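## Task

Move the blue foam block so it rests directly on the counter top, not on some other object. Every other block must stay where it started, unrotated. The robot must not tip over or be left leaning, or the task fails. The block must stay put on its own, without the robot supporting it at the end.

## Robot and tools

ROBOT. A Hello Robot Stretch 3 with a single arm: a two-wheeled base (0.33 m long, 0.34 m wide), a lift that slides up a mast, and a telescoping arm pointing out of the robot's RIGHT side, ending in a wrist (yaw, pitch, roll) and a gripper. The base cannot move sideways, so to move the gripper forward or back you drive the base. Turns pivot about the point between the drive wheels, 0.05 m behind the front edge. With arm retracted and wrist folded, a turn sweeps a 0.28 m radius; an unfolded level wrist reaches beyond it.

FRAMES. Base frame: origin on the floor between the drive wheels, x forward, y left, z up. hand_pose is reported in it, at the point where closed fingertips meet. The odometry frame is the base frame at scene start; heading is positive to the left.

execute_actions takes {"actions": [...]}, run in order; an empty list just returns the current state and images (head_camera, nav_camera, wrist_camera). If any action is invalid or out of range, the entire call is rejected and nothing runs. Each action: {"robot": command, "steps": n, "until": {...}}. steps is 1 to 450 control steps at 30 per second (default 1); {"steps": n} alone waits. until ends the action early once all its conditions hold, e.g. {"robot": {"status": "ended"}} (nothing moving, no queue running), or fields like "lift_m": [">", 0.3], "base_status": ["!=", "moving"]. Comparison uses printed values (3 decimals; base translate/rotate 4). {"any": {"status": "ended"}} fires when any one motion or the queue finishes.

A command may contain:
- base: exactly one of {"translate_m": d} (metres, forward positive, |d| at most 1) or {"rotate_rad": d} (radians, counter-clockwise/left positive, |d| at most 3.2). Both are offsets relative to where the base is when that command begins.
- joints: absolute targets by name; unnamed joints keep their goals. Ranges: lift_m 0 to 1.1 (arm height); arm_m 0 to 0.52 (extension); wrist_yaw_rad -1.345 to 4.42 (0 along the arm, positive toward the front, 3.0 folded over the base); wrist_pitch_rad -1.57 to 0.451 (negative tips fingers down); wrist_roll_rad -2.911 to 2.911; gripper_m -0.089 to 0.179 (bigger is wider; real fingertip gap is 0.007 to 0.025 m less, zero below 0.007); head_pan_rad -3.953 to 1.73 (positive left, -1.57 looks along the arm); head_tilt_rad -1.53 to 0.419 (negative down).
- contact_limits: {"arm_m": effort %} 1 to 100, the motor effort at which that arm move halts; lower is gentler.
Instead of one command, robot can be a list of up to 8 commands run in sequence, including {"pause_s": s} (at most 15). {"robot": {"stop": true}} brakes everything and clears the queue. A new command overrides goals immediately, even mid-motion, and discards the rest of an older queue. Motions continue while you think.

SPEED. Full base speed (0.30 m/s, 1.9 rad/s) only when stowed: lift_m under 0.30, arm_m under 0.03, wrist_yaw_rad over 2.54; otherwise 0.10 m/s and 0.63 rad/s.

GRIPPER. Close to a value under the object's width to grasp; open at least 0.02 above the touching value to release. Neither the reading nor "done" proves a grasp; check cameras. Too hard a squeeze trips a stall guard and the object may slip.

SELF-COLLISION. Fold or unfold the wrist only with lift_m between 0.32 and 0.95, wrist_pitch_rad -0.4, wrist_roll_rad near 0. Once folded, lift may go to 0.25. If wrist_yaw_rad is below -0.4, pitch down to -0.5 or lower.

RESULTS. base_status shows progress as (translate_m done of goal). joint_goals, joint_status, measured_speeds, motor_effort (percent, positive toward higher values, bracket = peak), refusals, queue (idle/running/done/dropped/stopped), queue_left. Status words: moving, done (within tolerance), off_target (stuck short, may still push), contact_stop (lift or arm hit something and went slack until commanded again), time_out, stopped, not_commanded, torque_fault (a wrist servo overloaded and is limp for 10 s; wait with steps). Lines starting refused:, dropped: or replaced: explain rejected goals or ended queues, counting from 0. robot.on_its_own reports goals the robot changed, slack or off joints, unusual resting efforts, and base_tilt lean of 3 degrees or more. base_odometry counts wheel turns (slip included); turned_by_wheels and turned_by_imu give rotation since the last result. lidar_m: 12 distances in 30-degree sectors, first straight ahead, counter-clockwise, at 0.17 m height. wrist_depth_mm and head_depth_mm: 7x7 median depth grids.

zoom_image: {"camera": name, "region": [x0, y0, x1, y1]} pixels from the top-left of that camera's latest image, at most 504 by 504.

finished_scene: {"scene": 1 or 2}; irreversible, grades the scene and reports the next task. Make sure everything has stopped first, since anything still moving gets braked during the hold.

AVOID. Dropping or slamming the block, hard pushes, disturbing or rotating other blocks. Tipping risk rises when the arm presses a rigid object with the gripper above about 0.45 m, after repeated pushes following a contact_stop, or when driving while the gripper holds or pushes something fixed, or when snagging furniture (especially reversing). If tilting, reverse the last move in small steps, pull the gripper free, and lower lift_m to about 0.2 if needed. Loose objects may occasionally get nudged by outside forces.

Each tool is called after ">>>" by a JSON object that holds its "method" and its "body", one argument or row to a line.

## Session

>>> {"method": "execute_actions", "body": {
  "actions": []
}}

Scene clock: 0.00 s.
robot.base_odometry: x=+0.000 y=+0.000 heading=+0.000 (m, m, rad; robot's odometry frame)
robot.turned_by_wheels: +0.000 (rad since the last result)
robot.turned_by_imu: +0.000 (rad since the last result)
robot.base_tilt: forward=+2.1 right=-1.6 (deg)
robot.lidar_m: 1.79 2.79 1.30 1.39 2.14 2.12 1.99 1.15 0.92 1.30 1.62 1.63
robot.head_depth_mm: 1532 1538 1558 1582 1602 1627 1639 / 1635 1674 1675 1689 1723 1733 1751 / 1764 1789 1804 1832 1869 1854 1867 / 1867 1904 1954 1984 1984 2030 2002 / 1977 2110 2137 2183 2223 2235 2040 / 1974 2324 2336 2385 2411 2470 2070 / 1946 2567 2593 2670 2739 2681 2087
robot.base_status: not_commanded
robot.joint_positions: lift_m=+0.598 arm_m=+0.003 wrist_yaw_rad=+3.028 wrist_pitch_rad=-0.583 wrist_roll_rad=+0.014 gripper_m=+0.037 head_pan_rad=-0.007 head_tilt_rad=+0.001
robot.joint_goals: lift_m=+0.598 arm_m=+0.003 wrist_yaw_rad=+3.028 wrist_pitch_rad=-0.583 wrist_roll_rad=+0.014 gripper_m=+0.037 head_pan_rad=-0.007 head_tilt_rad=+0.001
robot.joint_status: lift_m=not_commanded arm_m=not_commanded wrist_yaw_rad=not_commanded wrist_pitch_rad=not_commanded wrist_roll_rad=not_commanded gripper_m=not_commanded head_pan_rad=not_commanded head_tilt_rad=not_commanded
robot.measured_speeds: translate_m=+0.000 rotate_rad=+0.000 lift_m=+0.000 arm_m=+0.000 wrist_yaw_rad=+0.000 wrist_pitch_rad=+0.000 wrist_roll_rad=+0.000 head_pan_rad=+0.000 head_tilt_rad=+0.000
robot: refusals=0 queue=idle queue_left=0
robot.motor_effort: left_wheel=+0 right_wheel=+1 lift_m=+39 arm_m=+0 wrist_yaw_rad=+0 wrist_pitch_rad=+6 wrist_roll_rad=+0 gripper_m=+1 head_pan_rad=+0 head_tilt_rad=+3 (%)
robot.hand_pose: x=+0.0015 y=+0.0520 z=+0.5759 quat_wxyz=(+0.243, +0.692, +0.163, +0.660) (m; robot's base frame)
robot.wrist_depth_mm: - - - - - - - / - - - - - - - / - - - - - - - / - - - - - - - / 894 893 893 881 942 882 883 / 797 782 813 790 - 780 794 / 695 682 709 725 697 684 700
pictures: head_camera (sideways: a quarter turn clockwise sets it upright), nav_camera (sideways: a quarter turn counterclockwise sets it upright), wrist_camera
camera_calibration (this result's frames):
head_camera: T_world_to_cam=[[-0.0267661, 0.0337884, -0.999071, 1.31749], [0.0688933, 0.997115, 0.0318765, -0.0453492], [0.997265, -0.0679761, -0.0290167, -0.0124086], [0, 0, 0, 1]] pos_world=[0.0507629, -0.000140896, 1.31735]
nav_camera: T_world_to_cam=[[-0.0588938, -0.0122907, 0.998189, -1.25011], [-0.0145519, -0.999807, -0.0131692, 0.0677233], [0.998158, -0.0153012, 0.0587036, -0.125207], [0, 0, 0, 1]] pos_world=[0.0523374, 0.0504297, 1.25609]
wrist_camera: T_world_to_cam=[[0.996335, -0.0835967, -0.0180997, 0.015182], [-0.0717287, -0.701335, -0.709214, 0.472369], [0.046594, 0.707913, -0.704761, 0.533676], [0, 0, 0, 1]] pos_world=[-0.00611001, -0.045238, 0.7114]
Images, in order (width x height): head_camera 896x504, nav_camera 672x504, wrist_camera 644x364.

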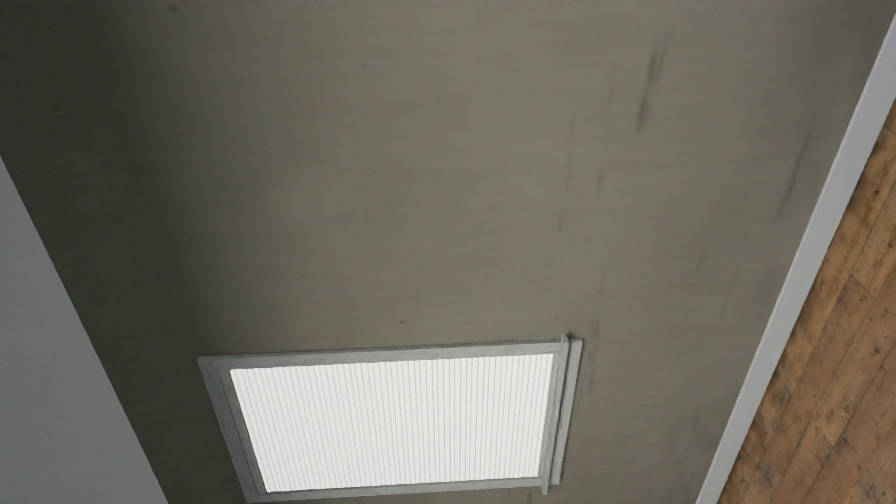

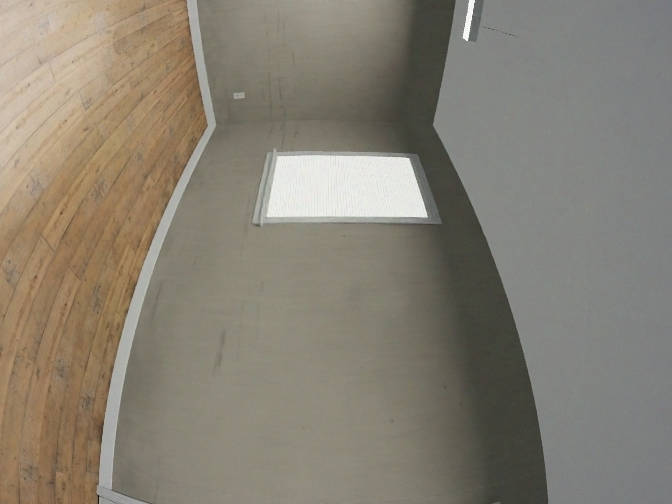

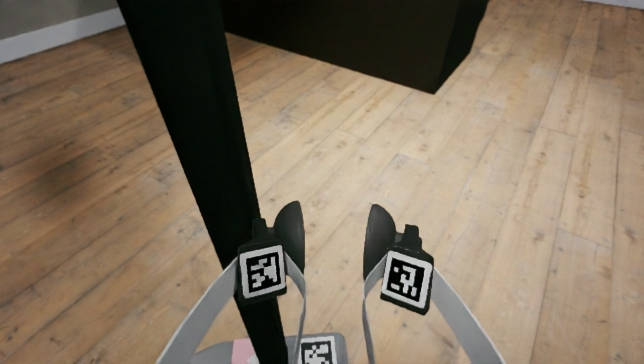

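>>> {"method": "execute_actions", "body": {
  "actions": [
    {"robot":{"joints":{"head_pan_rad":1.7,"head_tilt_rad":-0.6}},"steps":450,"until":{"robot":{"status":"ended"}}}
  ]
}}

>>> {"method": "execute_actions", "body": {
  "actions": [
    {"robot":{"joints":{"head_pan_rad":-3.6,"head_tilt_rad":-0.6}},"steps":450,"until":{"robot":{"status":"ended"}}}
  ]
}}

>>> {"method": "execute_actions", "body": {
  "actions": [
    {"robot":{"joints":{"head_pan_rad":-2.0,"head_tilt_rad":-0.6}},"steps":450,"until":{"robot":{"status":"ended"}}}
  ]
}}

Scene clock: 8.17 s.
robot.base_odometry: x=+0.000 y=+0.000 heading=+0.000 (m, m, rad; robot's odometry frame)
robot.turned_by_wheels: +0.000 (rad since the last result)
robot.turned_by_imu: -0.001 (rad since the last result)
robot.base_tilt: forward=+2.1 right=-1.5 (deg)
robot.lidar_m: 1.79 2.79 1.30 1.39 2.15 2.13 1.99 1.15 0.92 1.30 1.63 1.63
robot.head_depth_mm: 2804 1388 1347 1495 1615 1394 1185 / 3071 1423 1483 1652 1699 1389 1190 / 2923 1530 1639 1852 1677 1389 1195 / 2590 1686 1810 2016 1695 1406 1191 / 2365 1818 2057 2182 1689 1392 1201 / 2181 2020 2373 2162 1713 1444 - / 1996 2158 2396 2259 - - -
robot.base_status: not_commanded
robot.joint_positions: lift_m=+0.598 arm_m=+0.003 wrist_yaw_rad=+3.028 wrist_pitch_rad=-0.583 wrist_roll_rad=+0.014 gripper_m=+0.037 head_pan_rad=+1.693 head_tilt_rad=-0.592
robot.joint_goals: lift_m=+0.598 arm_m=+0.003 wrist_yaw_rad=+3.028 wrist_pitch_rad=-0.583 wrist_roll_rad=+0.014 gripper_m=+0.037 head_pan_rad=+1.700 head_tilt_rad=-0.600
robot.joint_status: lift_m=not_commanded arm_m=not_commanded wrist_yaw_rad=not_commanded wrist_pitch_rad=not_commanded wrist_roll_rad=not_commanded gripper_m=not_commanded head_pan_rad=done head_tilt_rad=done
robot.measured_speeds: translate_m=+0.000 rotate_rad=+0.000 lift_m=+0.000 arm_m=+0.000 wrist_yaw_rad=+0.000 wrist_pitch_rad=+0.000 wrist_roll_rad=+0.000 head_pan_rad=+0.000 head_tilt_rad=+0.000
robot: refusals=0 queue=done queue_left=0
robot.motor_effort: left_wheel=+0(0) right_wheel=+1(1) lift_m=+39(39) arm_m=+0(0) wrist_yaw_rad=+0(1) wrist_pitch_rad=+6(5) wrist_roll_rad=+0(1) gripper_m=+0(0) head_pan_rad=+4(31) head_tilt_rad=-6(45) (%)
robot.hand_pose: x=+0.0015 y=+0.0520 z=+0.5759 quat_wxyz=(+0.243, +0.692, +0.163, +0.660) (m; robot's base frame)
robot.wrist_depth_mm: - - - - - - - / - - - - - - - / - - - - - - - / - - - - - - - / 875 895 874 877 920 873 902 / 773 793 820 768 - 771 792 / 681 701 707 718 702 701 683
pictures: head_camera (sideways: a quarter turn clockwise sets it upright), nav_camera (sideways: a quarter turn counterclockwise sets it upright), wrist_camera
camera_calibration (this result's frames):
head_camera: T_world_to_cam=[[0.0373596, -0.580887, -0.813126, 1.0743], [-0.998561, -0.0530185, -0.00800387, 0.0130917], [-0.0384614, 0.812256, -0.582032, 0.713631], [0, 0, 0, 1]] pos_world=[0.000384753, 0.0450876, 1.289]
nav_camera: T_world_to_cam=[[-0.049357, 0.507245, 0.860387, -1.07003], [0.994082, 0.108411, -0.00688792, 0.0533851], [-0.0967696, 0.854956, -0.509595, 0.621155], [0, 0, 0, 1]] pos_world=[-0.0457738, 0.00592155, 1.23755]
wrist_camera: T_world_to_cam=[[0.996335, -0.0835969, -0.0180997, 0.0151819], [-0.0717288, -0.701335, -0.709214, 0.472369], [0.0465942, 0.707913, -0.704761, 0.533676], [0, 0, 0, 1]] pos_world=[-0.00610999, -0.045238, 0.7114]
Images, in order (width x height): head_camera 896x504, nav_camera 672x504, wrist_camera 644x364.

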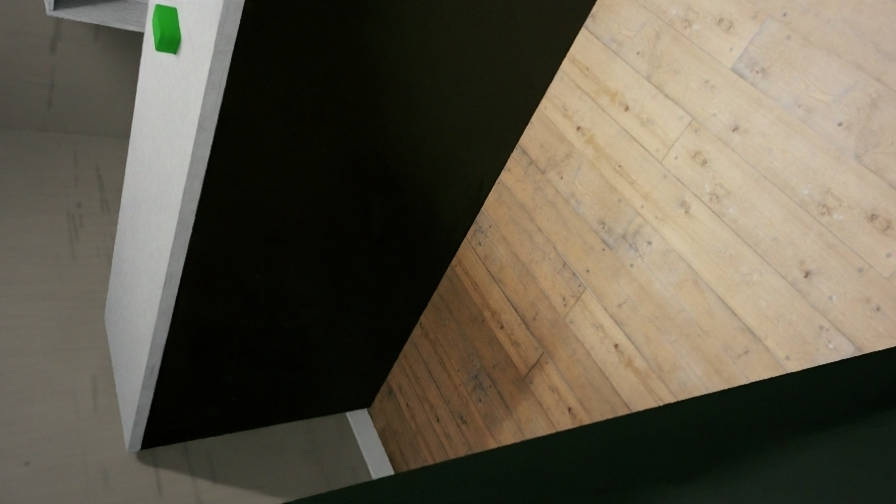

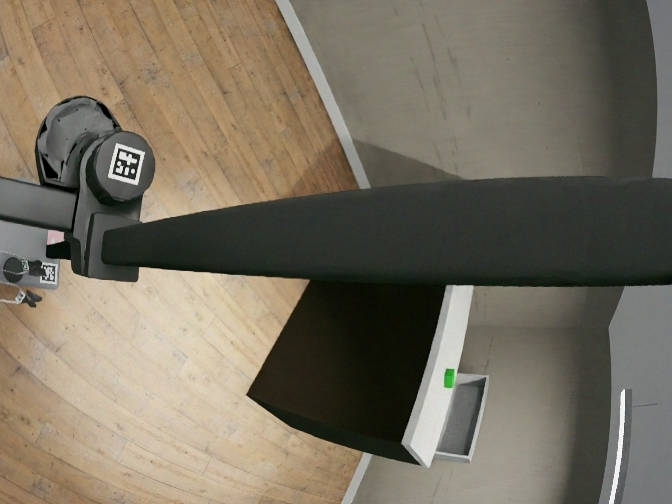

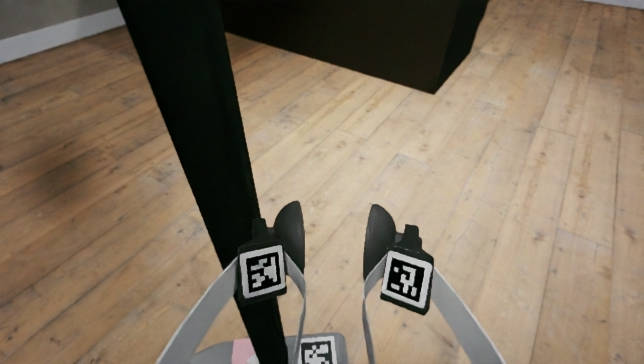

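Scene clock: 11.20 s.
robot.base_odometry: x=+0.000 y=+0.000 heading=+0.000 (m, m, rad; robot's odometry frame)
robot.turned_by_wheels: +0.000 (rad since the last result)
robot.turned_by_imu: -0.001 (rad since the last result)
robot.base_tilt: forward=+2.0 right=-1.5 (deg)
robot.lidar_m: 1.79 2.79 1.30 1.39 2.14 2.13 1.99 1.15 0.93 1.30 1.62 1.63
robot.head_depth_mm: 1714 1920 2156 2127 1684 1416 - / 1760 1935 2189 2150 1690 1404 1211 / 1769 1969 2219 2174 1696 1394 - / 1832 2011 2285 2167 1700 1402 - / 1845 2043 2322 2166 1697 1406 - / 1906 2122 2388 2194 1705 1403 1221 / 1925 2156 2266 2145 1700 1408 1206
robot.base_status: not_commanded
robot.joint_positions: lift_m=+0.598 arm_m=+0.003 wrist_yaw_rad=+3.028 wrist_pitch_rad=-0.583 wrist_roll_rad=+0.014 gripper_m=+0.037 head_pan_rad=-3.593 head_tilt_rad=-0.592
robot.joint_goals: lift_m=+0.598 arm_m=+0.003 wrist_yaw_rad=+3.028 wrist_pitch_rad=-0.583 wrist_roll_rad=+0.014 gripper_m=+0.037 head_pan_rad=-3.600 head_tilt_rad=-0.600
robot.joint_status: lift_m=not_commanded arm_m=not_commanded wrist_yaw_rad=not_commanded wrist_pitch_rad=not_commanded wrist_roll_rad=not_commanded gripper_m=not_commanded head_pan_rad=done head_tilt_rad=done
robot.measured_speeds: translate_m=+0.000 rotate_rad=+0.000 lift_m=+0.000 arm_m=+0.000 wrist_yaw_rad=+0.000 wrist_pitch_rad=+0.000 wrist_roll_rad=+0.000 head_pan_rad=+0.000 head_tilt_rad=+0.000
robot: refusals=0 queue=done queue_left=0
robot.motor_effort: left_wheel=+0(0) right_wheel=+1(1) lift_m=+39(40) arm_m=+0(0) wrist_yaw_rad=+0(0) wrist_pitch_rad=+6(5) wrist_roll_rad=+0(0) gripper_m=-1(0) head_pan_rad=-2(30) head_tilt_rad=-5(5) (%)
robot.hand_pose: x=+0.0015 y=+0.0520 z=+0.5759 quat_wxyz=(+0.243, +0.692, +0.163, +0.660) (m; robot's base frame)
robot.wrist_depth_mm: - - - - - - - / - - - - - - - / - - - - - - - / - - - - - - - / 895 875 899 884 914 917 915 / 777 770 786 783 - 796 773 / 684 695 716 720 675 708 674
pictures: head_camera (sideways: a quarter turn clockwise sets it upright), nav_camera (sideways: a quarter turn counterclockwise sets it upright), wrist_camera
camera_calibration (this result's frames):
head_camera: T_world_to_cam=[[0.508513, -0.283699, -0.812976, 1.07123], [-0.49694, -0.867748, -0.00802174, 0.010055], [-0.703182, 0.408079, -0.582242, 0.71796], [0, 0, 0, 1]] pos_world=[-0.034879, 0.0196461, 1.28899]
nav_camera: T_world_to_cam=[[-0.453156, 0.23369, 0.860255, -1.0674], [0.447973, 0.894021, -0.00688446, 0.0567119], [-0.770694, 0.382251, -0.509818, 0.625556], [0, 0, 0, 1]] pos_world=[-0.0269898, -0.0403809, 1.23754]
wrist_camera: T_world_to_cam=[[0.996335, -0.0835967, -0.0180997, 0.015182], [-0.0717288, -0.701335, -0.709214, 0.472369], [0.046594, 0.707913, -0.704761, 0.533676], [0, 0, 0, 1]] pos_world=[-0.00611, -0.045238, 0.7114]
Images, in order (width x height): head_camera 896x504, nav_camera 672x504, wrist_camera 644x364.

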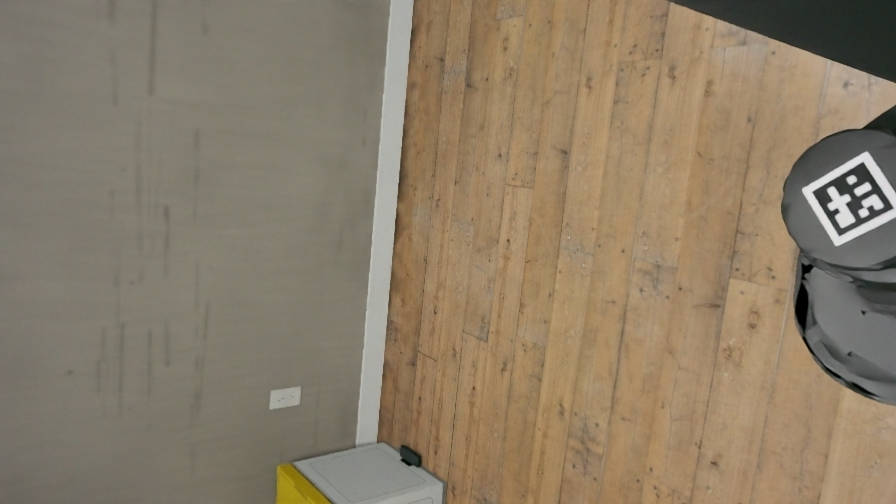

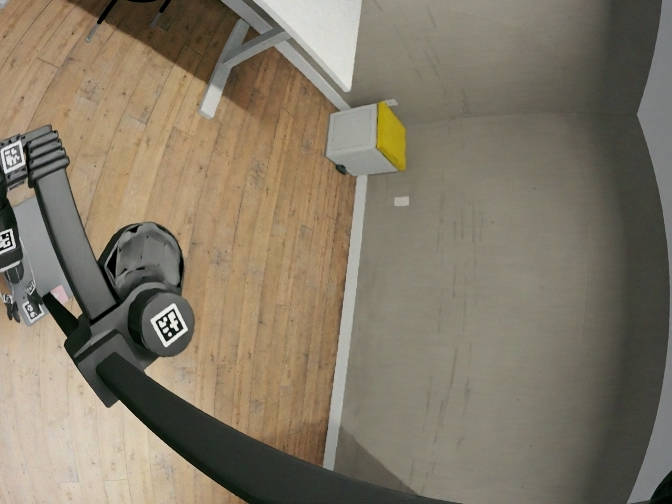

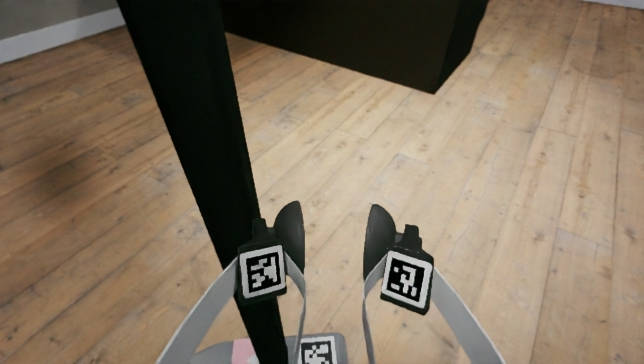

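Scene clock: 12.57 s.
robot.base_odometry: x=+0.000 y=+0.000 heading=+0.000 (m, m, rad; robot's odometry frame)
robot.turned_by_wheels: +0.000 (rad since the last result)
robot.turned_by_imu: +0.000 (rad since the last result)
robot.base_tilt: forward=+2.1 right=-1.5 (deg)
robot.lidar_m: 1.79 2.79 1.30 1.39 2.14 2.13 1.99 1.15 0.92 1.30 1.62 1.63
robot.head_depth_mm: 1309 1448 1317 1034 1680 1391 1183 / 1327 1465 1318 1078 1648 1389 1193 / 1352 1511 1316 1083 1648 1392 1192 / 1371 1535 1327 1086 1648 1406 1204 / 1420 1589 1330 1957 1704 1406 1187 / 1436 1613 1332 1551 1657 1394 1193 / 1459 1646 1331 2005 1700 1407 1190
robot.base_status: not_commanded
robot.joint_positions: lift_m=+0.598 arm_m=+0.003 wrist_yaw_rad=+3.028 wrist_pitch_rad=-0.583 wrist_roll_rad=+0.014 gripper_m=+0.037 head_pan_rad=-2.007 head_tilt_rad=-0.592
robot.joint_goals: lift_m=+0.598 arm_m=+0.003 wrist_yaw_rad=+3.028 wrist_pitch_rad=-0.583 wrist_roll_rad=+0.014 gripper_m=+0.037 head_pan_rad=-2.000 head_tilt_rad=-0.600
robot.joint_status: lift_m=not_commanded arm_m=not_commanded wrist_yaw_rad=not_commanded wrist_pitch_rad=not_commanded wrist_roll_rad=not_commanded gripper_m=not_commanded head_pan_rad=done head_tilt_rad=done
robot.measured_speeds: translate_m=+0.000 rotate_rad=+0.000 lift_m=+0.000 arm_m=+0.000 wrist_yaw_rad=+0.000 wrist_pitch_rad=+0.000 wrist_roll_rad=+0.000 head_pan_rad=+0.000 head_tilt_rad=+0.000
robot: refusals=0 queue=done queue_left=0
robot.motor_effort: left_wheel=+0(0) right_wheel=+1(1) lift_m=+39(39) arm_m=+0(0) wrist_yaw_rad=+0(0) wrist_pitch_rad=+6(6) wrist_roll_rad=+0(0) gripper_m=+0(1) head_pan_rad=+4(32) head_tilt_rad=-5(4) (%)
robot.hand_pose: x=+0.0015 y=+0.0520 z=+0.5759 quat_wxyz=(+0.243, +0.692, +0.163, +0.660) (m; robot's base frame)
robot.wrist_depth_mm: - - - - - - - / - - - - - - - / - - - - - - - / - - - - - - - / 925 869 887 901 923 889 900 / 760 772 803 773 - 788 776 / 699 701 706 705 702 712 706
pictures: head_camera (sideways: a quarter turn clockwise sets it upright), nav_camera (sideways: a quarter turn counterclockwise sets it upright), wrist_camera
camera_calibration (this result's frames):
head_camera: T_world_to_cam=[[0.276178, 0.512636, -0.812976, 1.07264], [0.874973, -0.484106, -0.00802173, 0.00168631], [-0.397678, -0.709116, -0.582242, 0.716096], [0, 0, 0, 1]] pos_world=[-0.0129404, -0.0412639, 1.28899]
nav_camera: T_world_to_cam=[[-0.226991, -0.456549, 0.860255, -1.06878], [-0.900521, 0.434757, -0.00688446, 0.0649377], [-0.370859, -0.776241, -0.509818, 0.623117], [0, 0, 0, 1]] pos_world=[0.0469639, -0.0324915, 1.23754]
wrist_camera: T_world_to_cam=[[0.996335, -0.0835967, -0.0180997, 0.015182], [-0.0717287, -0.701335, -0.709214, 0.472369], [0.046594, 0.707913, -0.704761, 0.533676], [0, 0, 0, 1]] pos_world=[-0.00611001, -0.045238, 0.7114]
Images, in order (width x height): head_camera 896x504, nav_camera 672x504, wrist_camera 644x364.

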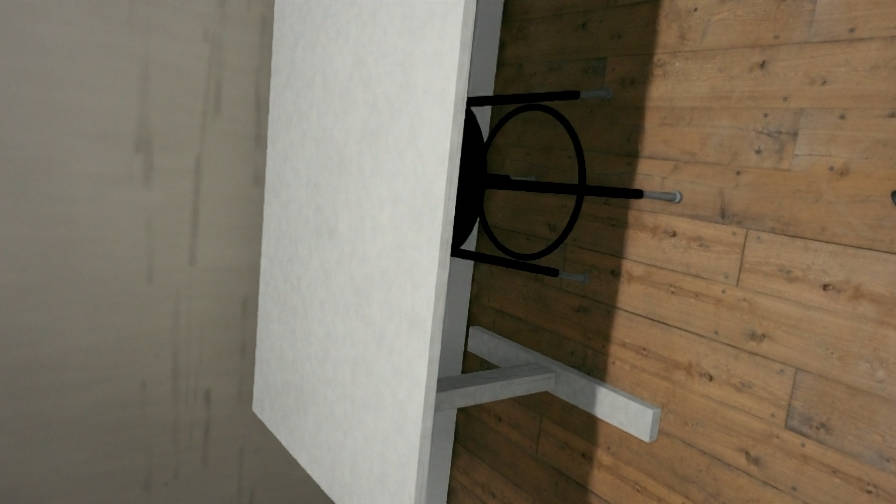

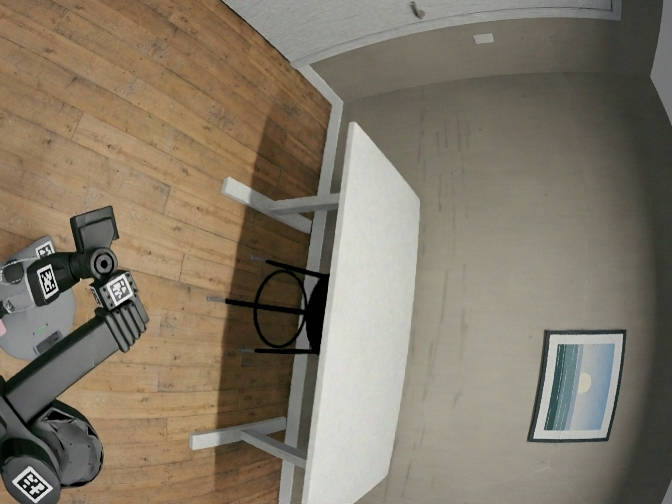

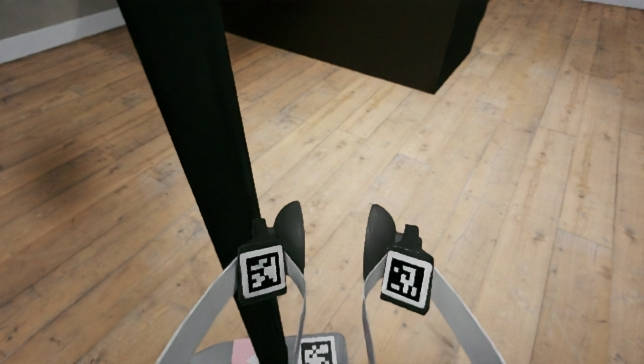

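>>> {"method": "execute_actions", "body": {
  "actions": [
    {"robot":[{"joints":{"wrist_yaw_rad":3.0,"wrist_pitch_rad":-0.4,"wrist_roll_rad":0,"head_pan_rad":1.3,"head_tilt_rad":-0.6}},{"joints":{"lift_m":0.25,"arm_m":0},"base":{"rotate_rad":0.65}},{"base":{"translate_m":1.0}},{"base":{"translate_m":0.9}}],"steps":450,"until":{"robot":{"status":"ended"}}}
  ]
}}

Scene clock: 38.47 s.
robot.base_odometry: x=+1.512 y=+1.149 heading=+0.650 (m, m, rad; robot's odometry frame)
robot.turned_by_wheels: +0.650 (rad since the last result)
robot.turned_by_imu: +0.654 (rad since the last result)
robot.base_tilt: forward=+2.0 right=-1.5 (deg)
robot.lidar_m: 1.30 1.31 1.42 0.74 0.74 0.87 3.19 2.28 1.35 1.19 1.19 1.40
robot.head_depth_mm: 1384 1382 1572 1759 1688 1387 1181 / 1523 1340 1508 1733 1699 1399 1189 / 1707 1850 1963 1982 1700 1403 1189 / 1905 1945 2227 2089 1693 1395 1197 / 2370 2597 2805 2155 1697 1408 1192 / 2269 2493 2713 2188 1703 1406 1196 / 2148 2349 2576 2177 1709 1403 1178
robot.base_status: moving (translate_m +0.8992 of +0.9000)
robot.joint_positions: lift_m=+0.250 arm_m=+0.003 wrist_yaw_rad=+3.001 wrist_pitch_rad=-0.419 wrist_roll_rad=+0.007 gripper_m=+0.037 head_pan_rad=+1.293 head_tilt_rad=-0.593
robot.joint_goals: lift_m=+0.250 arm_m=+0.000 wrist_yaw_rad=+3.000 wrist_pitch_rad=-0.400 wrist_roll_rad=+0.000 gripper_m=+0.037 head_pan_rad=+1.300 head_tilt_rad=-0.600
robot.joint_status: lift_m=done arm_m=done wrist_yaw_rad=done wrist_pitch_rad=done wrist_roll_rad=done gripper_m=not_commanded head_pan_rad=done head_tilt_rad=done
robot.measured_speeds: translate_m=+0.027 rotate_rad=+0.000 lift_m=+0.000 arm_m=+0.000 wrist_yaw_rad=+0.000 wrist_pitch_rad=+0.000 wrist_roll_rad=+0.000 head_pan_rad=+0.000 head_tilt_rad=+0.000
robot: refusals=0 queue=running queue_left=0
robot.motor_effort: left_wheel=-5(6) right_wheel=+2(11) lift_m=+24(39) arm_m=-1(0) wrist_yaw_rad=-1(4) wrist_pitch_rad=+8(11) wrist_roll_rad=-4(2) gripper_m=-1(0) head_pan_rad=+3(32) head_tilt_rad=-4(3) (%)
robot.hand_pose: x=+0.0101 y=+0.0746 z=+0.2629 quat_wxyz=(+0.196, +0.702, +0.098, +0.678) (m; robot's base frame)
robot.wrist_depth_mm: 619 - - - - - - / 651 - - - - - - / 692 741 852 879 874 889 890 / 639 675 664 678 679 670 696 / 541 543 - 547 573 555 560 / 464 - - - - 469 464 / - - - - 398 404 405
pictures: head_camera (sideways: a quarter turn clockwise sets it upright), nav_camera (sideways: a quarter turn counterclockwise sets it upright), wrist_camera
camera_calibration (this result's frames):
head_camera: T_world_to_cam=[[-0.191806, -0.549907, -0.812904, 1.0754], [-0.940431, 0.33989, -0.00803027, 0.0127714], [0.280714, 0.762939, -0.582343, 0.712089], [0, 0, 0, 1]] pos_world=[0.0183863, 0.043751, 1.28898]
nav_camera: T_world_to_cam=[[0.152092, 0.486763, 0.860192, -1.07101], [0.957867, -0.287129, -0.00688281, 0.0535994], [0.243635, 0.824996, -0.509924, 0.619507], [0, 0, 0, 1]] pos_world=[-0.0393834, 0.0256246, 1.23754]
wrist_camera: T_world_to_cam=[[0.994527, -0.104294, -0.00617683, 0.00133455], [-0.065539, -0.57674, -0.814294, 0.285116], [0.0813636, 0.810243, -0.580419, 0.255999], [0, 0, 0, 1]] pos_world=[-0.00347008, -0.0428447, 0.380763]
Images, in order (width x height): head_camera 896x504, nav_camera 672x504, wrist_camera 644x364.

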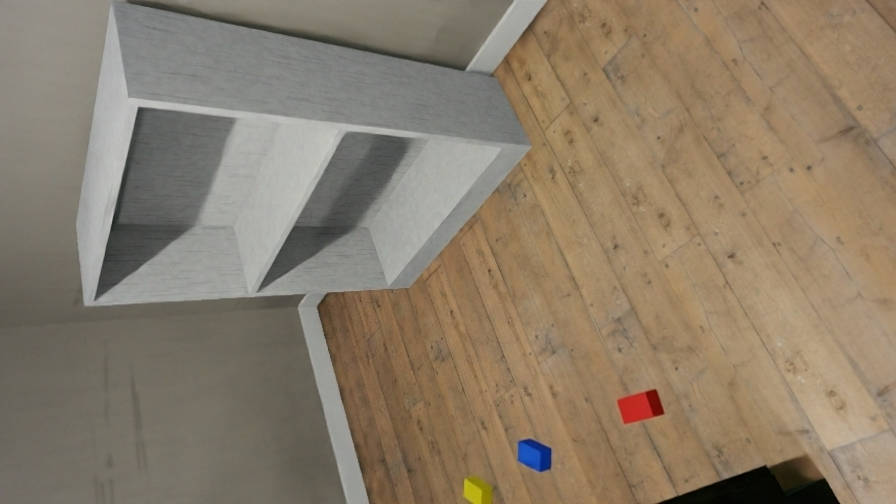

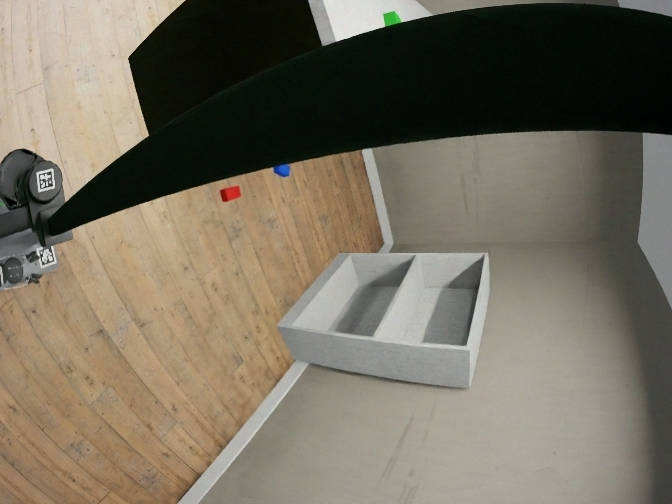

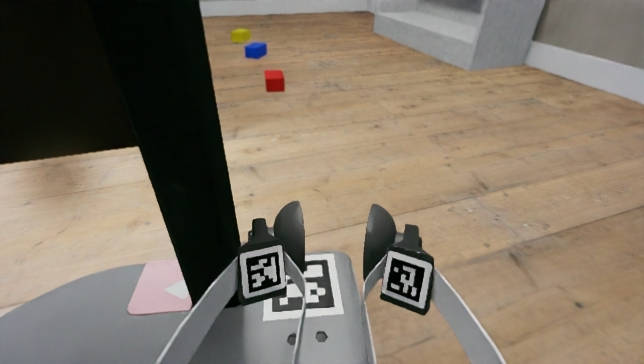

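>>> {"method": "execute_actions", "body": {
  "actions": [
    {"robot":[{"base":{"rotate_rad":0.25}},{"base":{"translate_m":0.65}},{"base":{"rotate_rad":-1.571},"joints":{"head_pan_rad":-1.9,"head_tilt_rad":-0.9}},{"base":{"translate_m":-1.0}}],"steps":450,"until":{"robot":{"status":"ended"}}}
  ]
}}

Scene clock: 69.10 s.
robot.base_odometry: x=+1.134 y=+2.281 heading=-0.671 (m, m, rad; robot's odometry frame)
robot.turned_by_wheels: -1.321 (rad since the last result)
robot.turned_by_imu: -1.321 (rad since the last result)
robot.base_tilt: forward=+2.1 right=-1.5 (deg)
robot.lidar_m: 2.19 0.94 0.70 0.36 0.65 0.85 1.57 0.85 0.64 0.62 0.64 2.26
robot.head_depth_mm: 833 773 971 1306 1381 1215 1097 / 829 723 910 1195 1374 1216 1128 / 832 696 854 1115 1388 1221 - / 834 681 812 1032 1366 1223 - / 802 676 773 970 1325 1197 1084 / 789 652 733 903 1201 1226 1091 / 831 653 701 854 1104 1226 1099
robot.base_status: done (translate_m -1.0000 of -1.0000)
robot.joint_positions: lift_m=+0.250 arm_m=+0.003 wrist_yaw_rad=+3.001 wrist_pitch_rad=-0.419 wrist_roll_rad=+0.007 gripper_m=+0.037 head_pan_rad=-1.893 head_tilt_rad=-0.889
robot.joint_goals: lift_m=+0.250 arm_m=+0.000 wrist_yaw_rad=+3.000 wrist_pitch_rad=-0.400 wrist_roll_rad=+0.000 gripper_m=+0.037 head_pan_rad=-1.900 head_tilt_rad=-0.900
robot.joint_status: lift_m=done arm_m=done wrist_yaw_rad=done wrist_pitch_rad=done wrist_roll_rad=done gripper_m=not_commanded head_pan_rad=done head_tilt_rad=done
robot.measured_speeds: translate_m=+0.000 rotate_rad=+0.000 lift_m=+0.000 arm_m=+0.000 wrist_yaw_rad=+0.000 wrist_pitch_rad=+0.000 wrist_roll_rad=+0.000 head_pan_rad=+0.000 head_tilt_rad=+0.000
robot: refusals=0 queue=done queue_left=0
robot.motor_effort: left_wheel=+2(12) right_wheel=-2(9) lift_m=+24(24) arm_m=-1(0) wrist_yaw_rad=-2(1) wrist_pitch_rad=+8(8) wrist_roll_rad=-4(4) gripper_m=+0(0) head_pan_rad=-1(30) head_tilt_rad=-7(35) (%)
robot.hand_pose: x=+0.0101 y=+0.0746 z=+0.2629 quat_wxyz=(+0.196, +0.702, +0.098, +0.678) (m; robot's base frame)
robot.wrist_depth_mm: 583 - 608 665 675 710 730 / 617 - 682 723 744 777 808 / 624 621 634 781 801 822 863 / 486 478 509 651 691 679 700 / 499 509 - 556 569 561 555 / 471 - - - - 466 469 / - - - - 401 403 407
pictures: head_camera (sideways: a quarter turn clockwise sets it upright), nav_camera (sideways: a quarter turn counterclockwise sets it upright), wrist_camera
camera_calibration (this result's frames):
head_camera: T_world_to_cam=[[0.283396, 0.742191, -0.607322, 0.804584], [0.926054, -0.376365, -0.0278179, 0.0271402], [-0.249221, -0.554529, -0.793969, 0.990567], [0, 0, 0, 1]] pos_world=[-0.0062793, -0.0376416, 1.27588]
nav_camera: T_world_to_cam=[[-0.246284, -0.696965, 0.673487, -0.825209], [-0.943672, 0.330872, -0.0026804, 0.0597259], [-0.22097, -0.636211, -0.739194, 0.920583], [0, 0, 0, 1]] pos_world=[0.0565469, -0.00921814, 1.23642]
wrist_camera: T_world_to_cam=[[0.994522, -0.104342, -0.00616222, 0.00132016], [-0.0655498, -0.576688, -0.81433, 0.285126], [0.0814149, 0.810274, -0.580369, 0.256], [0, 0, 0, 1]] pos_world=[-0.00346517, -0.0428632, 0.380769]
Images, in order (width x height): head_camera 896x504, nav_camera 672x504, wrist_camera 644x364.

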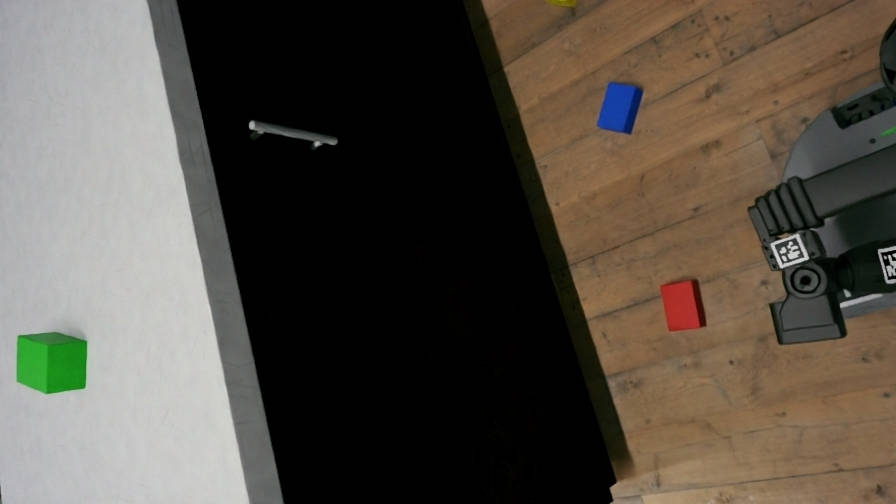

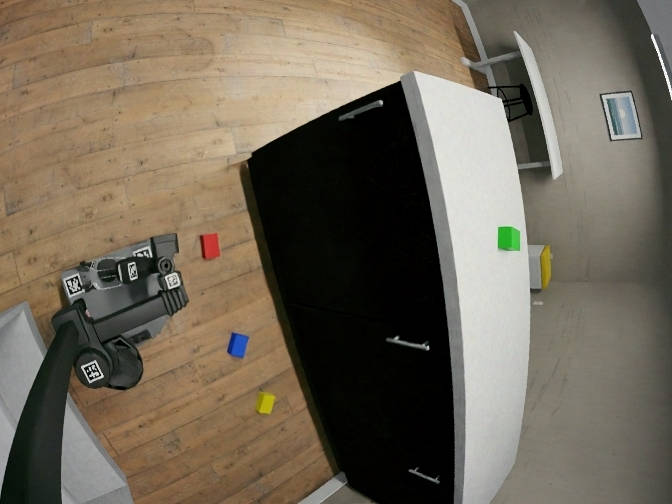

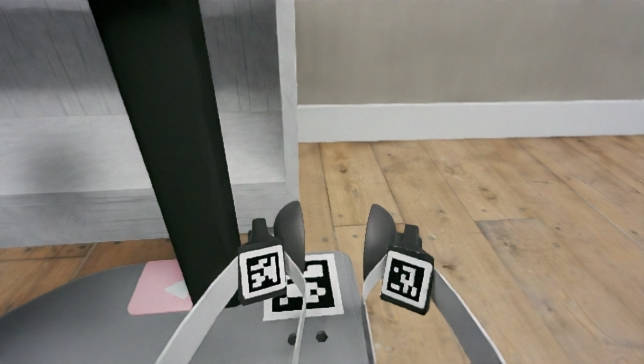

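>>> {"method": "execute_actions", "body": {
  "actions": [
    {"robot":[{"joints":{"lift_m":0.5},"base":{"translate_m":-0.46}},{"joints":{"wrist_yaw_rad":0.9,"gripper_m":0.14}},{"joints":{"wrist_pitch_rad":-1.55,"head_pan_rad":-1.6,"head_tilt_rad":-1.1}},{"joints":{"lift_m":0.3,"arm_m":0.2}}],"steps":450,"until":{"robot":{"status":"ended"}}}
  ]
}}

Scene clock: 98.30 s.
robot.base_odometry: x=+0.774 y=+2.567 heading=-0.671 (m, m, rad; robot's odometry frame)
robot.turned_by_wheels: +0.000 (rad since the last result)
robot.turned_by_imu: -0.007 (rad since the last result)
robot.base_tilt: forward=+2.1 right=-1.5 (deg)
robot.lidar_m: 2.48 0.57 0.63 0.63 0.48 1.01 1.12 0.84 0.63 0.61 0.63 0.88
robot.head_depth_mm: 594 742 969 1371 1279 1181 - / 589 735 958 1363 1264 1201 - / 584 730 946 1361 1281 - - / 581 719 935 1376 1252 - - / 578 713 924 1338 1281 1178 1086 / 578 708 918 1335 1275 1170 1086 / 574 706 904 1337 1262 1169 1087
robot.base_status: done (translate_m -0.4600 of -0.4600)
robot.joint_positions: lift_m=+0.300 arm_m=+0.200 wrist_yaw_rad=+0.901 wrist_pitch_rad=-1.545 wrist_roll_rad=+0.005 gripper_m=+0.140 head_pan_rad=-1.607 head_tilt_rad=-1.086
robot.joint_goals: lift_m=+0.300 arm_m=+0.200 wrist_yaw_rad=+0.900 wrist_pitch_rad=-1.550 wrist_roll_rad=+0.000 gripper_m=+0.140 head_pan_rad=-1.600 head_tilt_rad=-1.100
robot.joint_status: lift_m=done arm_m=done wrist_yaw_rad=done wrist_pitch_rad=done wrist_roll_rad=done gripper_m=done head_pan_rad=done head_tilt_rad=done
robot.measured_speeds: translate_m=+0.000 rotate_rad=+0.000 lift_m=+0.000 arm_m=+0.000 wrist_yaw_rad=+0.000 wrist_pitch_rad=+0.000 wrist_roll_rad=+0.000 head_pan_rad=+0.000 head_tilt_rad=+0.000
robot: refusals=0 queue=done queue_left=0
robot.motor_effort: left_wheel=+2(9) right_wheel=-2(8) lift_m=+24(57) arm_m=+4(4) wrist_yaw_rad=+0(6) wrist_pitch_rad=-3(10) wrist_roll_rad=-3(4) gripper_m=+0(82) head_pan_rad=+3(20) head_tilt_rad=-8(31) (%)
robot.hand_pose: x=-0.0352 y=-0.3339 z=+0.1824 quat_wxyz=(+0.670, +0.664, -0.243, -0.226) (m; robot's base frame)
robot.wrist_depth_mm: 331 328 325 322 319 320 313 / 341 334 333 327 323 325 322 / 351 347 344 335 330 333 325 / 359 356 350 349 344 341 339 / 369 358 363 357 355 352 349 / 376 - 373 370 366 - 356 / - - - 379 372 368 366
pictures: head_camera (sideways: a quarter turn clockwise sets it upright), nav_camera (sideways: a quarter turn counterclockwise sets it upright), wrist_camera
camera_calibration (this result's frames):
head_camera: T_world_to_cam=[[0.0661074, 0.895376, -0.440377, 0.588432], [0.994876, -0.092979, -0.0396988, 0.0421793], [-0.0764912, -0.435497, -0.896935, 1.12335], [0, 0, 0, 1]] pos_world=[0.00506325, -0.033732, 1.26838]
nav_camera: T_world_to_cam=[[-0.0437787, -0.855497, 0.515953, -0.6212], [-0.998685, 0.0512627, 0.000259686, 0.0562335], [-0.0266713, -0.515264, -0.856617, 1.07206], [0, 0, 0, 1]] pos_world=[0.0575576, 0.0180777, 1.23884]
wrist_camera: T_world_to_cam=[[-0.612618, -0.789633, -0.0343429, -0.277037], [-0.781805, 0.599017, 0.173086, 0.168291], [-0.116102, 0.132885, -0.984308, 0.384518], [0, 0, 0, 1]] pos_world=[0.00649675, -0.370663, 0.339841]
Images, in order (width x height): head_camera 896x504, nav_camera 672x504, wrist_camera 644x364.

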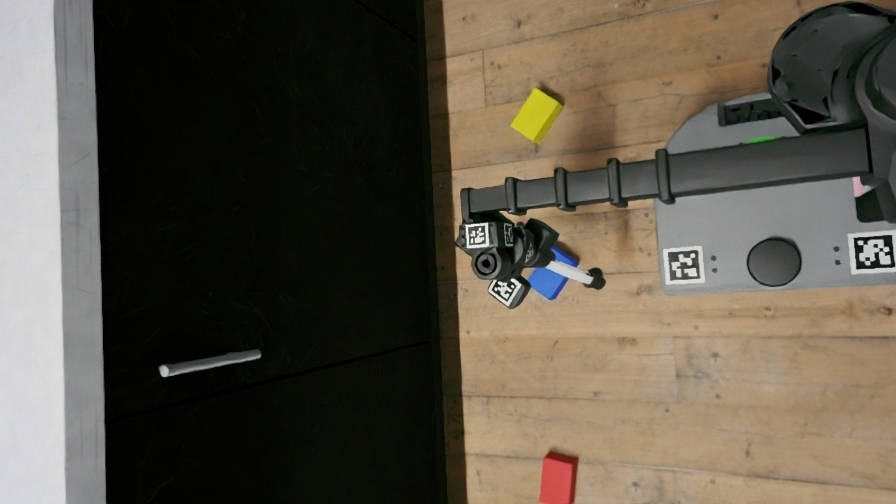

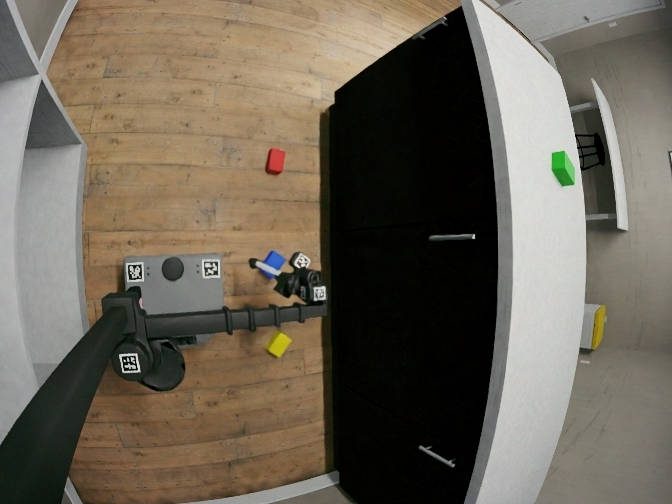

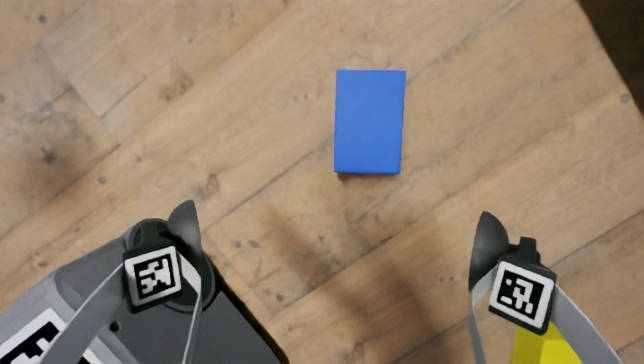

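>>> {"method": "execute_actions", "body": {
  "actions": [
    {"robot":[{"joints":{"arm_m":0.263,"lift_m":0.22,"gripper_m":0.125},"base":{"translate_m":0.023}}],"steps":450,"until":{"robot":{"status":"ended"}}}
  ]
}}

Scene clock: 106.03 s.
robot.base_odometry: x=+0.792 y=+2.552 heading=-0.671 (m, m, rad; robot's odometry frame)
robot.turned_by_wheels: +0.000 (rad since the last result)
robot.turned_by_imu: -0.001 (rad since the last result)
robot.base_tilt: forward=+2.1 right=-1.5 (deg)
robot.lidar_m: 2.47 0.56 0.60 0.63 0.49 1.00 1.14 0.84 0.63 0.61 0.63 0.88
robot.head_depth_mm: 595 739 961 1363 1284 1187 1102 / 591 736 959 1366 1268 1196 - / 586 727 946 1360 1277 - - / 581 721 938 1198 1260 - - / 577 715 922 1328 1278 1164 1091 / 577 710 923 1338 1275 1171 1086 / 573 702 905 1342 1255 1172 1085
robot.base_status: done (translate_m +0.0230 of +0.0230)
robot.joint_positions: lift_m=+0.221 arm_m=+0.263 wrist_yaw_rad=+0.901 wrist_pitch_rad=-1.545 wrist_roll_rad=+0.005 gripper_m=+0.125 head_pan_rad=-1.607 head_tilt_rad=-1.086
robot.joint_goals: lift_m=+0.220 arm_m=+0.263 wrist_yaw_rad=+0.900 wrist_pitch_rad=-1.550 wrist_roll_rad=+0.000 gripper_m=+0.125 head_pan_rad=-1.600 head_tilt_rad=-1.100
robot.joint_status: lift_m=done arm_m=done wrist_yaw_rad=done wrist_pitch_rad=done wrist_roll_rad=done gripper_m=done head_pan_rad=done head_tilt_rad=done
robot.measured_speeds: translate_m=+0.000 rotate_rad=+0.000 lift_m=+0.000 arm_m=+0.000 wrist_yaw_rad=+0.000 wrist_pitch_rad=+0.000 wrist_roll_rad=+0.000 head_pan_rad=+0.000 head_tilt_rad=+0.000
robot: refusals=0 queue=done queue_left=0
robot.motor_effort: left_wheel=+3(4) right_wheel=-2(3) lift_m=+24(24) arm_m=+4(4) wrist_yaw_rad=+0(1) wrist_pitch_rad=-2(3) wrist_roll_rad=-3(3) gripper_m=+0(62) head_pan_rad=+4(3) head_tilt_rad=-9(9) (%)
robot.hand_pose: x=-0.0353 y=-0.3968 z=+0.1024 quat_wxyz=(+0.670, +0.664, -0.242, -0.226) (m; robot's base frame)
robot.wrist_depth_mm: 251 250 248 247 243 240 240 / 261 257 254 254 249 247 246 / 268 263 262 256 255 255 252 / 273 271 267 220 263 261 258 / 282 278 274 225 270 266 267 / 289 287 283 280 277 - 273 / - 297 291 289 288 285 280
pictures: head_camera (sideways: a quarter turn clockwise sets it upright), nav_camera (sideways: a quarter turn counterclockwise sets it upright), wrist_camera
camera_calibration (this result's frames):
head_camera: T_world_to_cam=[[0.0658608, 0.895399, -0.440367, 0.58842], [0.994902, -0.0927043, -0.0396995, 0.04218], [-0.0763708, -0.435508, -0.89694, 1.12335], [0, 0, 0, 1]] pos_world=[0.00507256, -0.0337319, 1.26837]
nav_camera: T_world_to_cam=[[-0.0435431, -0.855515, 0.515943, -0.621189], [-0.998699, 0.0509875, 0.000259858, 0.0562333], [-0.026529, -0.515261, -0.856623, 1.07207], [0, 0, 0, 1]] pos_world=[0.0575526, 0.0180926, 1.23884]
wrist_camera: T_world_to_cam=[[-0.612631, -0.789622, -0.0343478, -0.329525], [-0.78174, 0.598967, 0.173554, 0.219688], [-0.116469, 0.133176, -0.984225, 0.314233], [0, 0, 0, 1]] pos_world=[0.00645969, -0.433634, 0.259829]
Images, in order (width x height): head_camera 896x504, nav_camera 672x504, wrist_camera 644x364.

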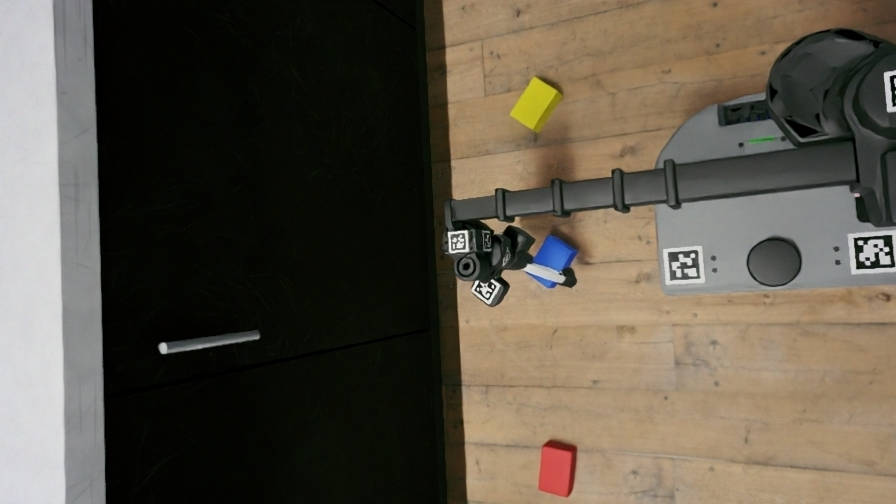

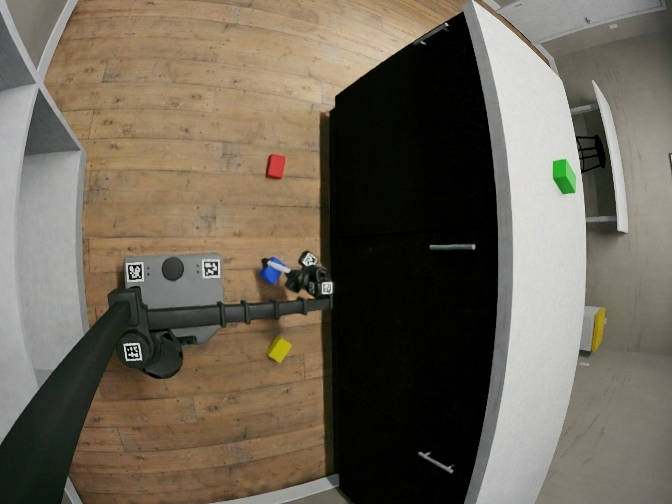

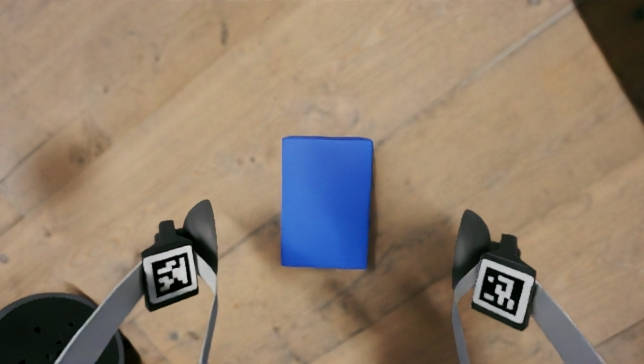

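>>> {"method": "execute_actions", "body": {
  "actions": [
    {"robot":[{"joints":{"lift_m":0.145}},{"joints":{"gripper_m":0.03}},{"pause_s":0.4},{"joints":{"lift_m":0.3,"arm_m":0.05}},{"joints":{"lift_m":0.97,"wrist_yaw_rad":0.0,"head_tilt_rad":-0.5}},{"joints":{"wrist_pitch_rad":0.0}},{"joints":{"arm_m":0.3}}],"steps":450,"until":{"robot":{"status":"ended"}}},
    {"steps":450,"until":{"robot":{"status":"ended"}}}
  ]
}}

Scene clock: 130.47 s.
robot.base_odometry: x=+0.792 y=+2.552 heading=-0.671 (m, m, rad; robot's odometry frame)
robot.turned_by_wheels: +0.000 (rad since the last result)
robot.turned_by_imu: -0.006 (rad since the last result)
robot.base_tilt: forward=+2.0 right=-1.5 (deg)
robot.lidar_m: 2.48 0.56 0.60 0.63 0.49 1.00 1.14 0.84 0.63 0.61 0.63 0.88
robot.head_depth_mm: 2765 2821 1160 - 772 902 1084 / 3392 3620 - 698 767 894 1073 / 3393 3763 - 687 759 889 1056 / 3419 3745 - 676 749 873 1040 / 3370 3624 1036 739 734 865 1035 / 3397 3649 1109 741 738 854 1025 / 3315 3521 1119 746 730 846 1008
robot.base_status: done (translate_m +0.0230 of +0.0230)
robot.joint_positions: lift_m=+0.969 arm_m=+0.300 wrist_yaw_rad=+0.001 wrist_pitch_rad=-0.025 wrist_roll_rad=-0.006 gripper_m=+0.031 head_pan_rad=-1.607 head_tilt_rad=-0.507
robot.joint_goals: lift_m=+0.970 arm_m=+0.300 wrist_yaw_rad=+0.000 wrist_pitch_rad=+0.000 wrist_roll_rad=+0.000 gripper_m=+0.030 head_pan_rad=-1.600 head_tilt_rad=-0.500
robot.joint_status: lift_m=done arm_m=done wrist_yaw_rad=done wrist_pitch_rad=done wrist_roll_rad=done gripper_m=done head_pan_rad=done head_tilt_rad=done
robot.measured_speeds: translate_m=+0.000 rotate_rad=+0.000 lift_m=+0.000 arm_m=+0.000 wrist_yaw_rad=+0.000 wrist_pitch_rad=+0.000 wrist_roll_rad=+0.000 head_pan_rad=+0.000 head_tilt_rad=+0.000
robot: refusals=0 queue=done queue_left=0
robot.motor_effort: left_wheel=+2(3) right_wheel=-2(3) lift_m=+54(56) arm_m=+3(10) wrist_yaw_rad=-1(15) wrist_pitch_rad=+11(23) wrist_roll_rad=+4(9) gripper_m=-13(87) head_pan_rad=+3(3) head_tilt_rad=+5(47) (%)
robot.hand_pose: x=-0.0212 y=-0.7002 z=+1.0776 quat_wxyz=(+0.709, +0.010, -0.705, -0.009) (m; robot's base frame)
robot.wrist_depth_mm: - - - - - - - / - - - - - - - / - - - 148 - - - / - - - 130 - - - / 555 582 590 137 134 - - / 372 388 387 145 141 471 480 / 322 328 332 313 333 360 361
pictures: head_camera (sideways: a quarter turn clockwise sets it upright), nav_camera (sideways: a quarter turn counterclockwise sets it upright), wrist_camera
camera_calibration (this result's frames):
head_camera: T_world_to_cam=[[0.0518695, 0.508446, -0.85953, 1.13471], [0.994465, -0.105049, -0.00212805, -0.00671495], [-0.0913744, -0.854662, -0.511081, 0.621644], [0, 0, 0, 1]] pos_world=[0.0046231, -0.0463504, 1.29302]
nav_camera: T_world_to_cam=[[-0.02831, -0.433855, 0.900538, -1.12253], [-0.998787, 0.048577, -0.0079955, 0.0669844], [-0.0402766, -0.899672, -0.434704, 0.523363], [0, 0, 0, 1]] pos_world=[0.0562037, -0.0194135, 1.23892]
wrist_camera: T_world_to_cam=[[-0.999109, -0.036967, 0.0203859, -0.0670555], [-0.0281391, 0.223189, -0.974369, 1.23307], [0.0314696, -0.974074, -0.22403, -0.275246], [0, 0, 0, 1]] pos_world=[-0.0236364, -0.545796, 1.14117]
Images, in order (width x height): head_camera 896x504, nav_camera 672x504, wrist_camera 644x364.

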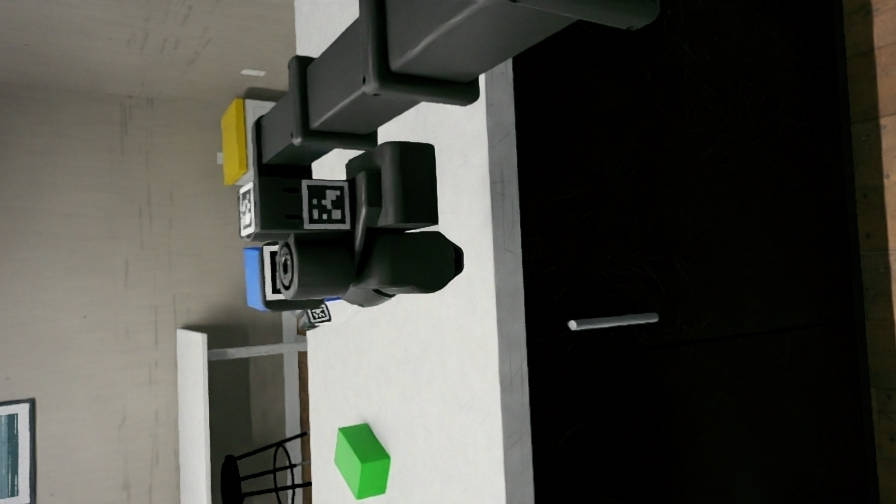

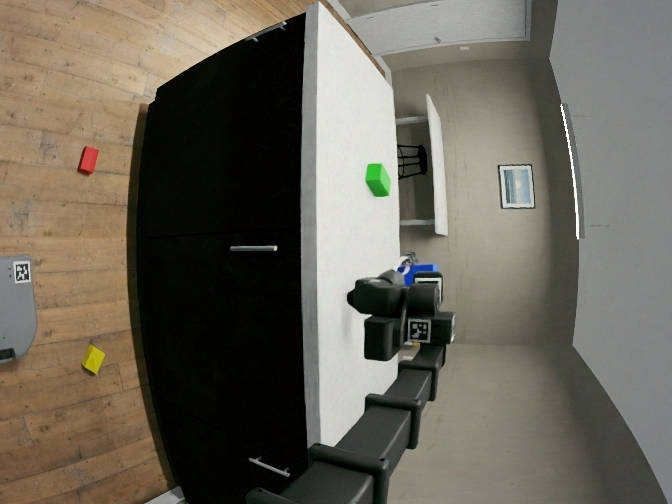

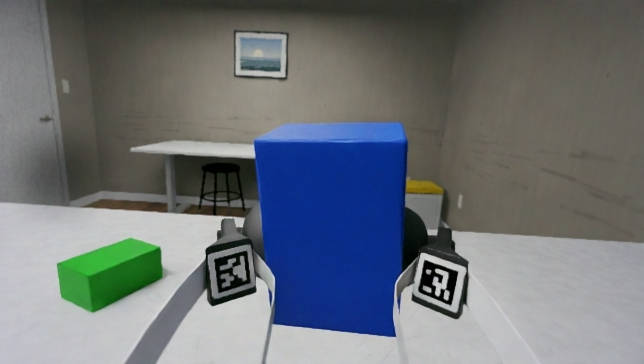

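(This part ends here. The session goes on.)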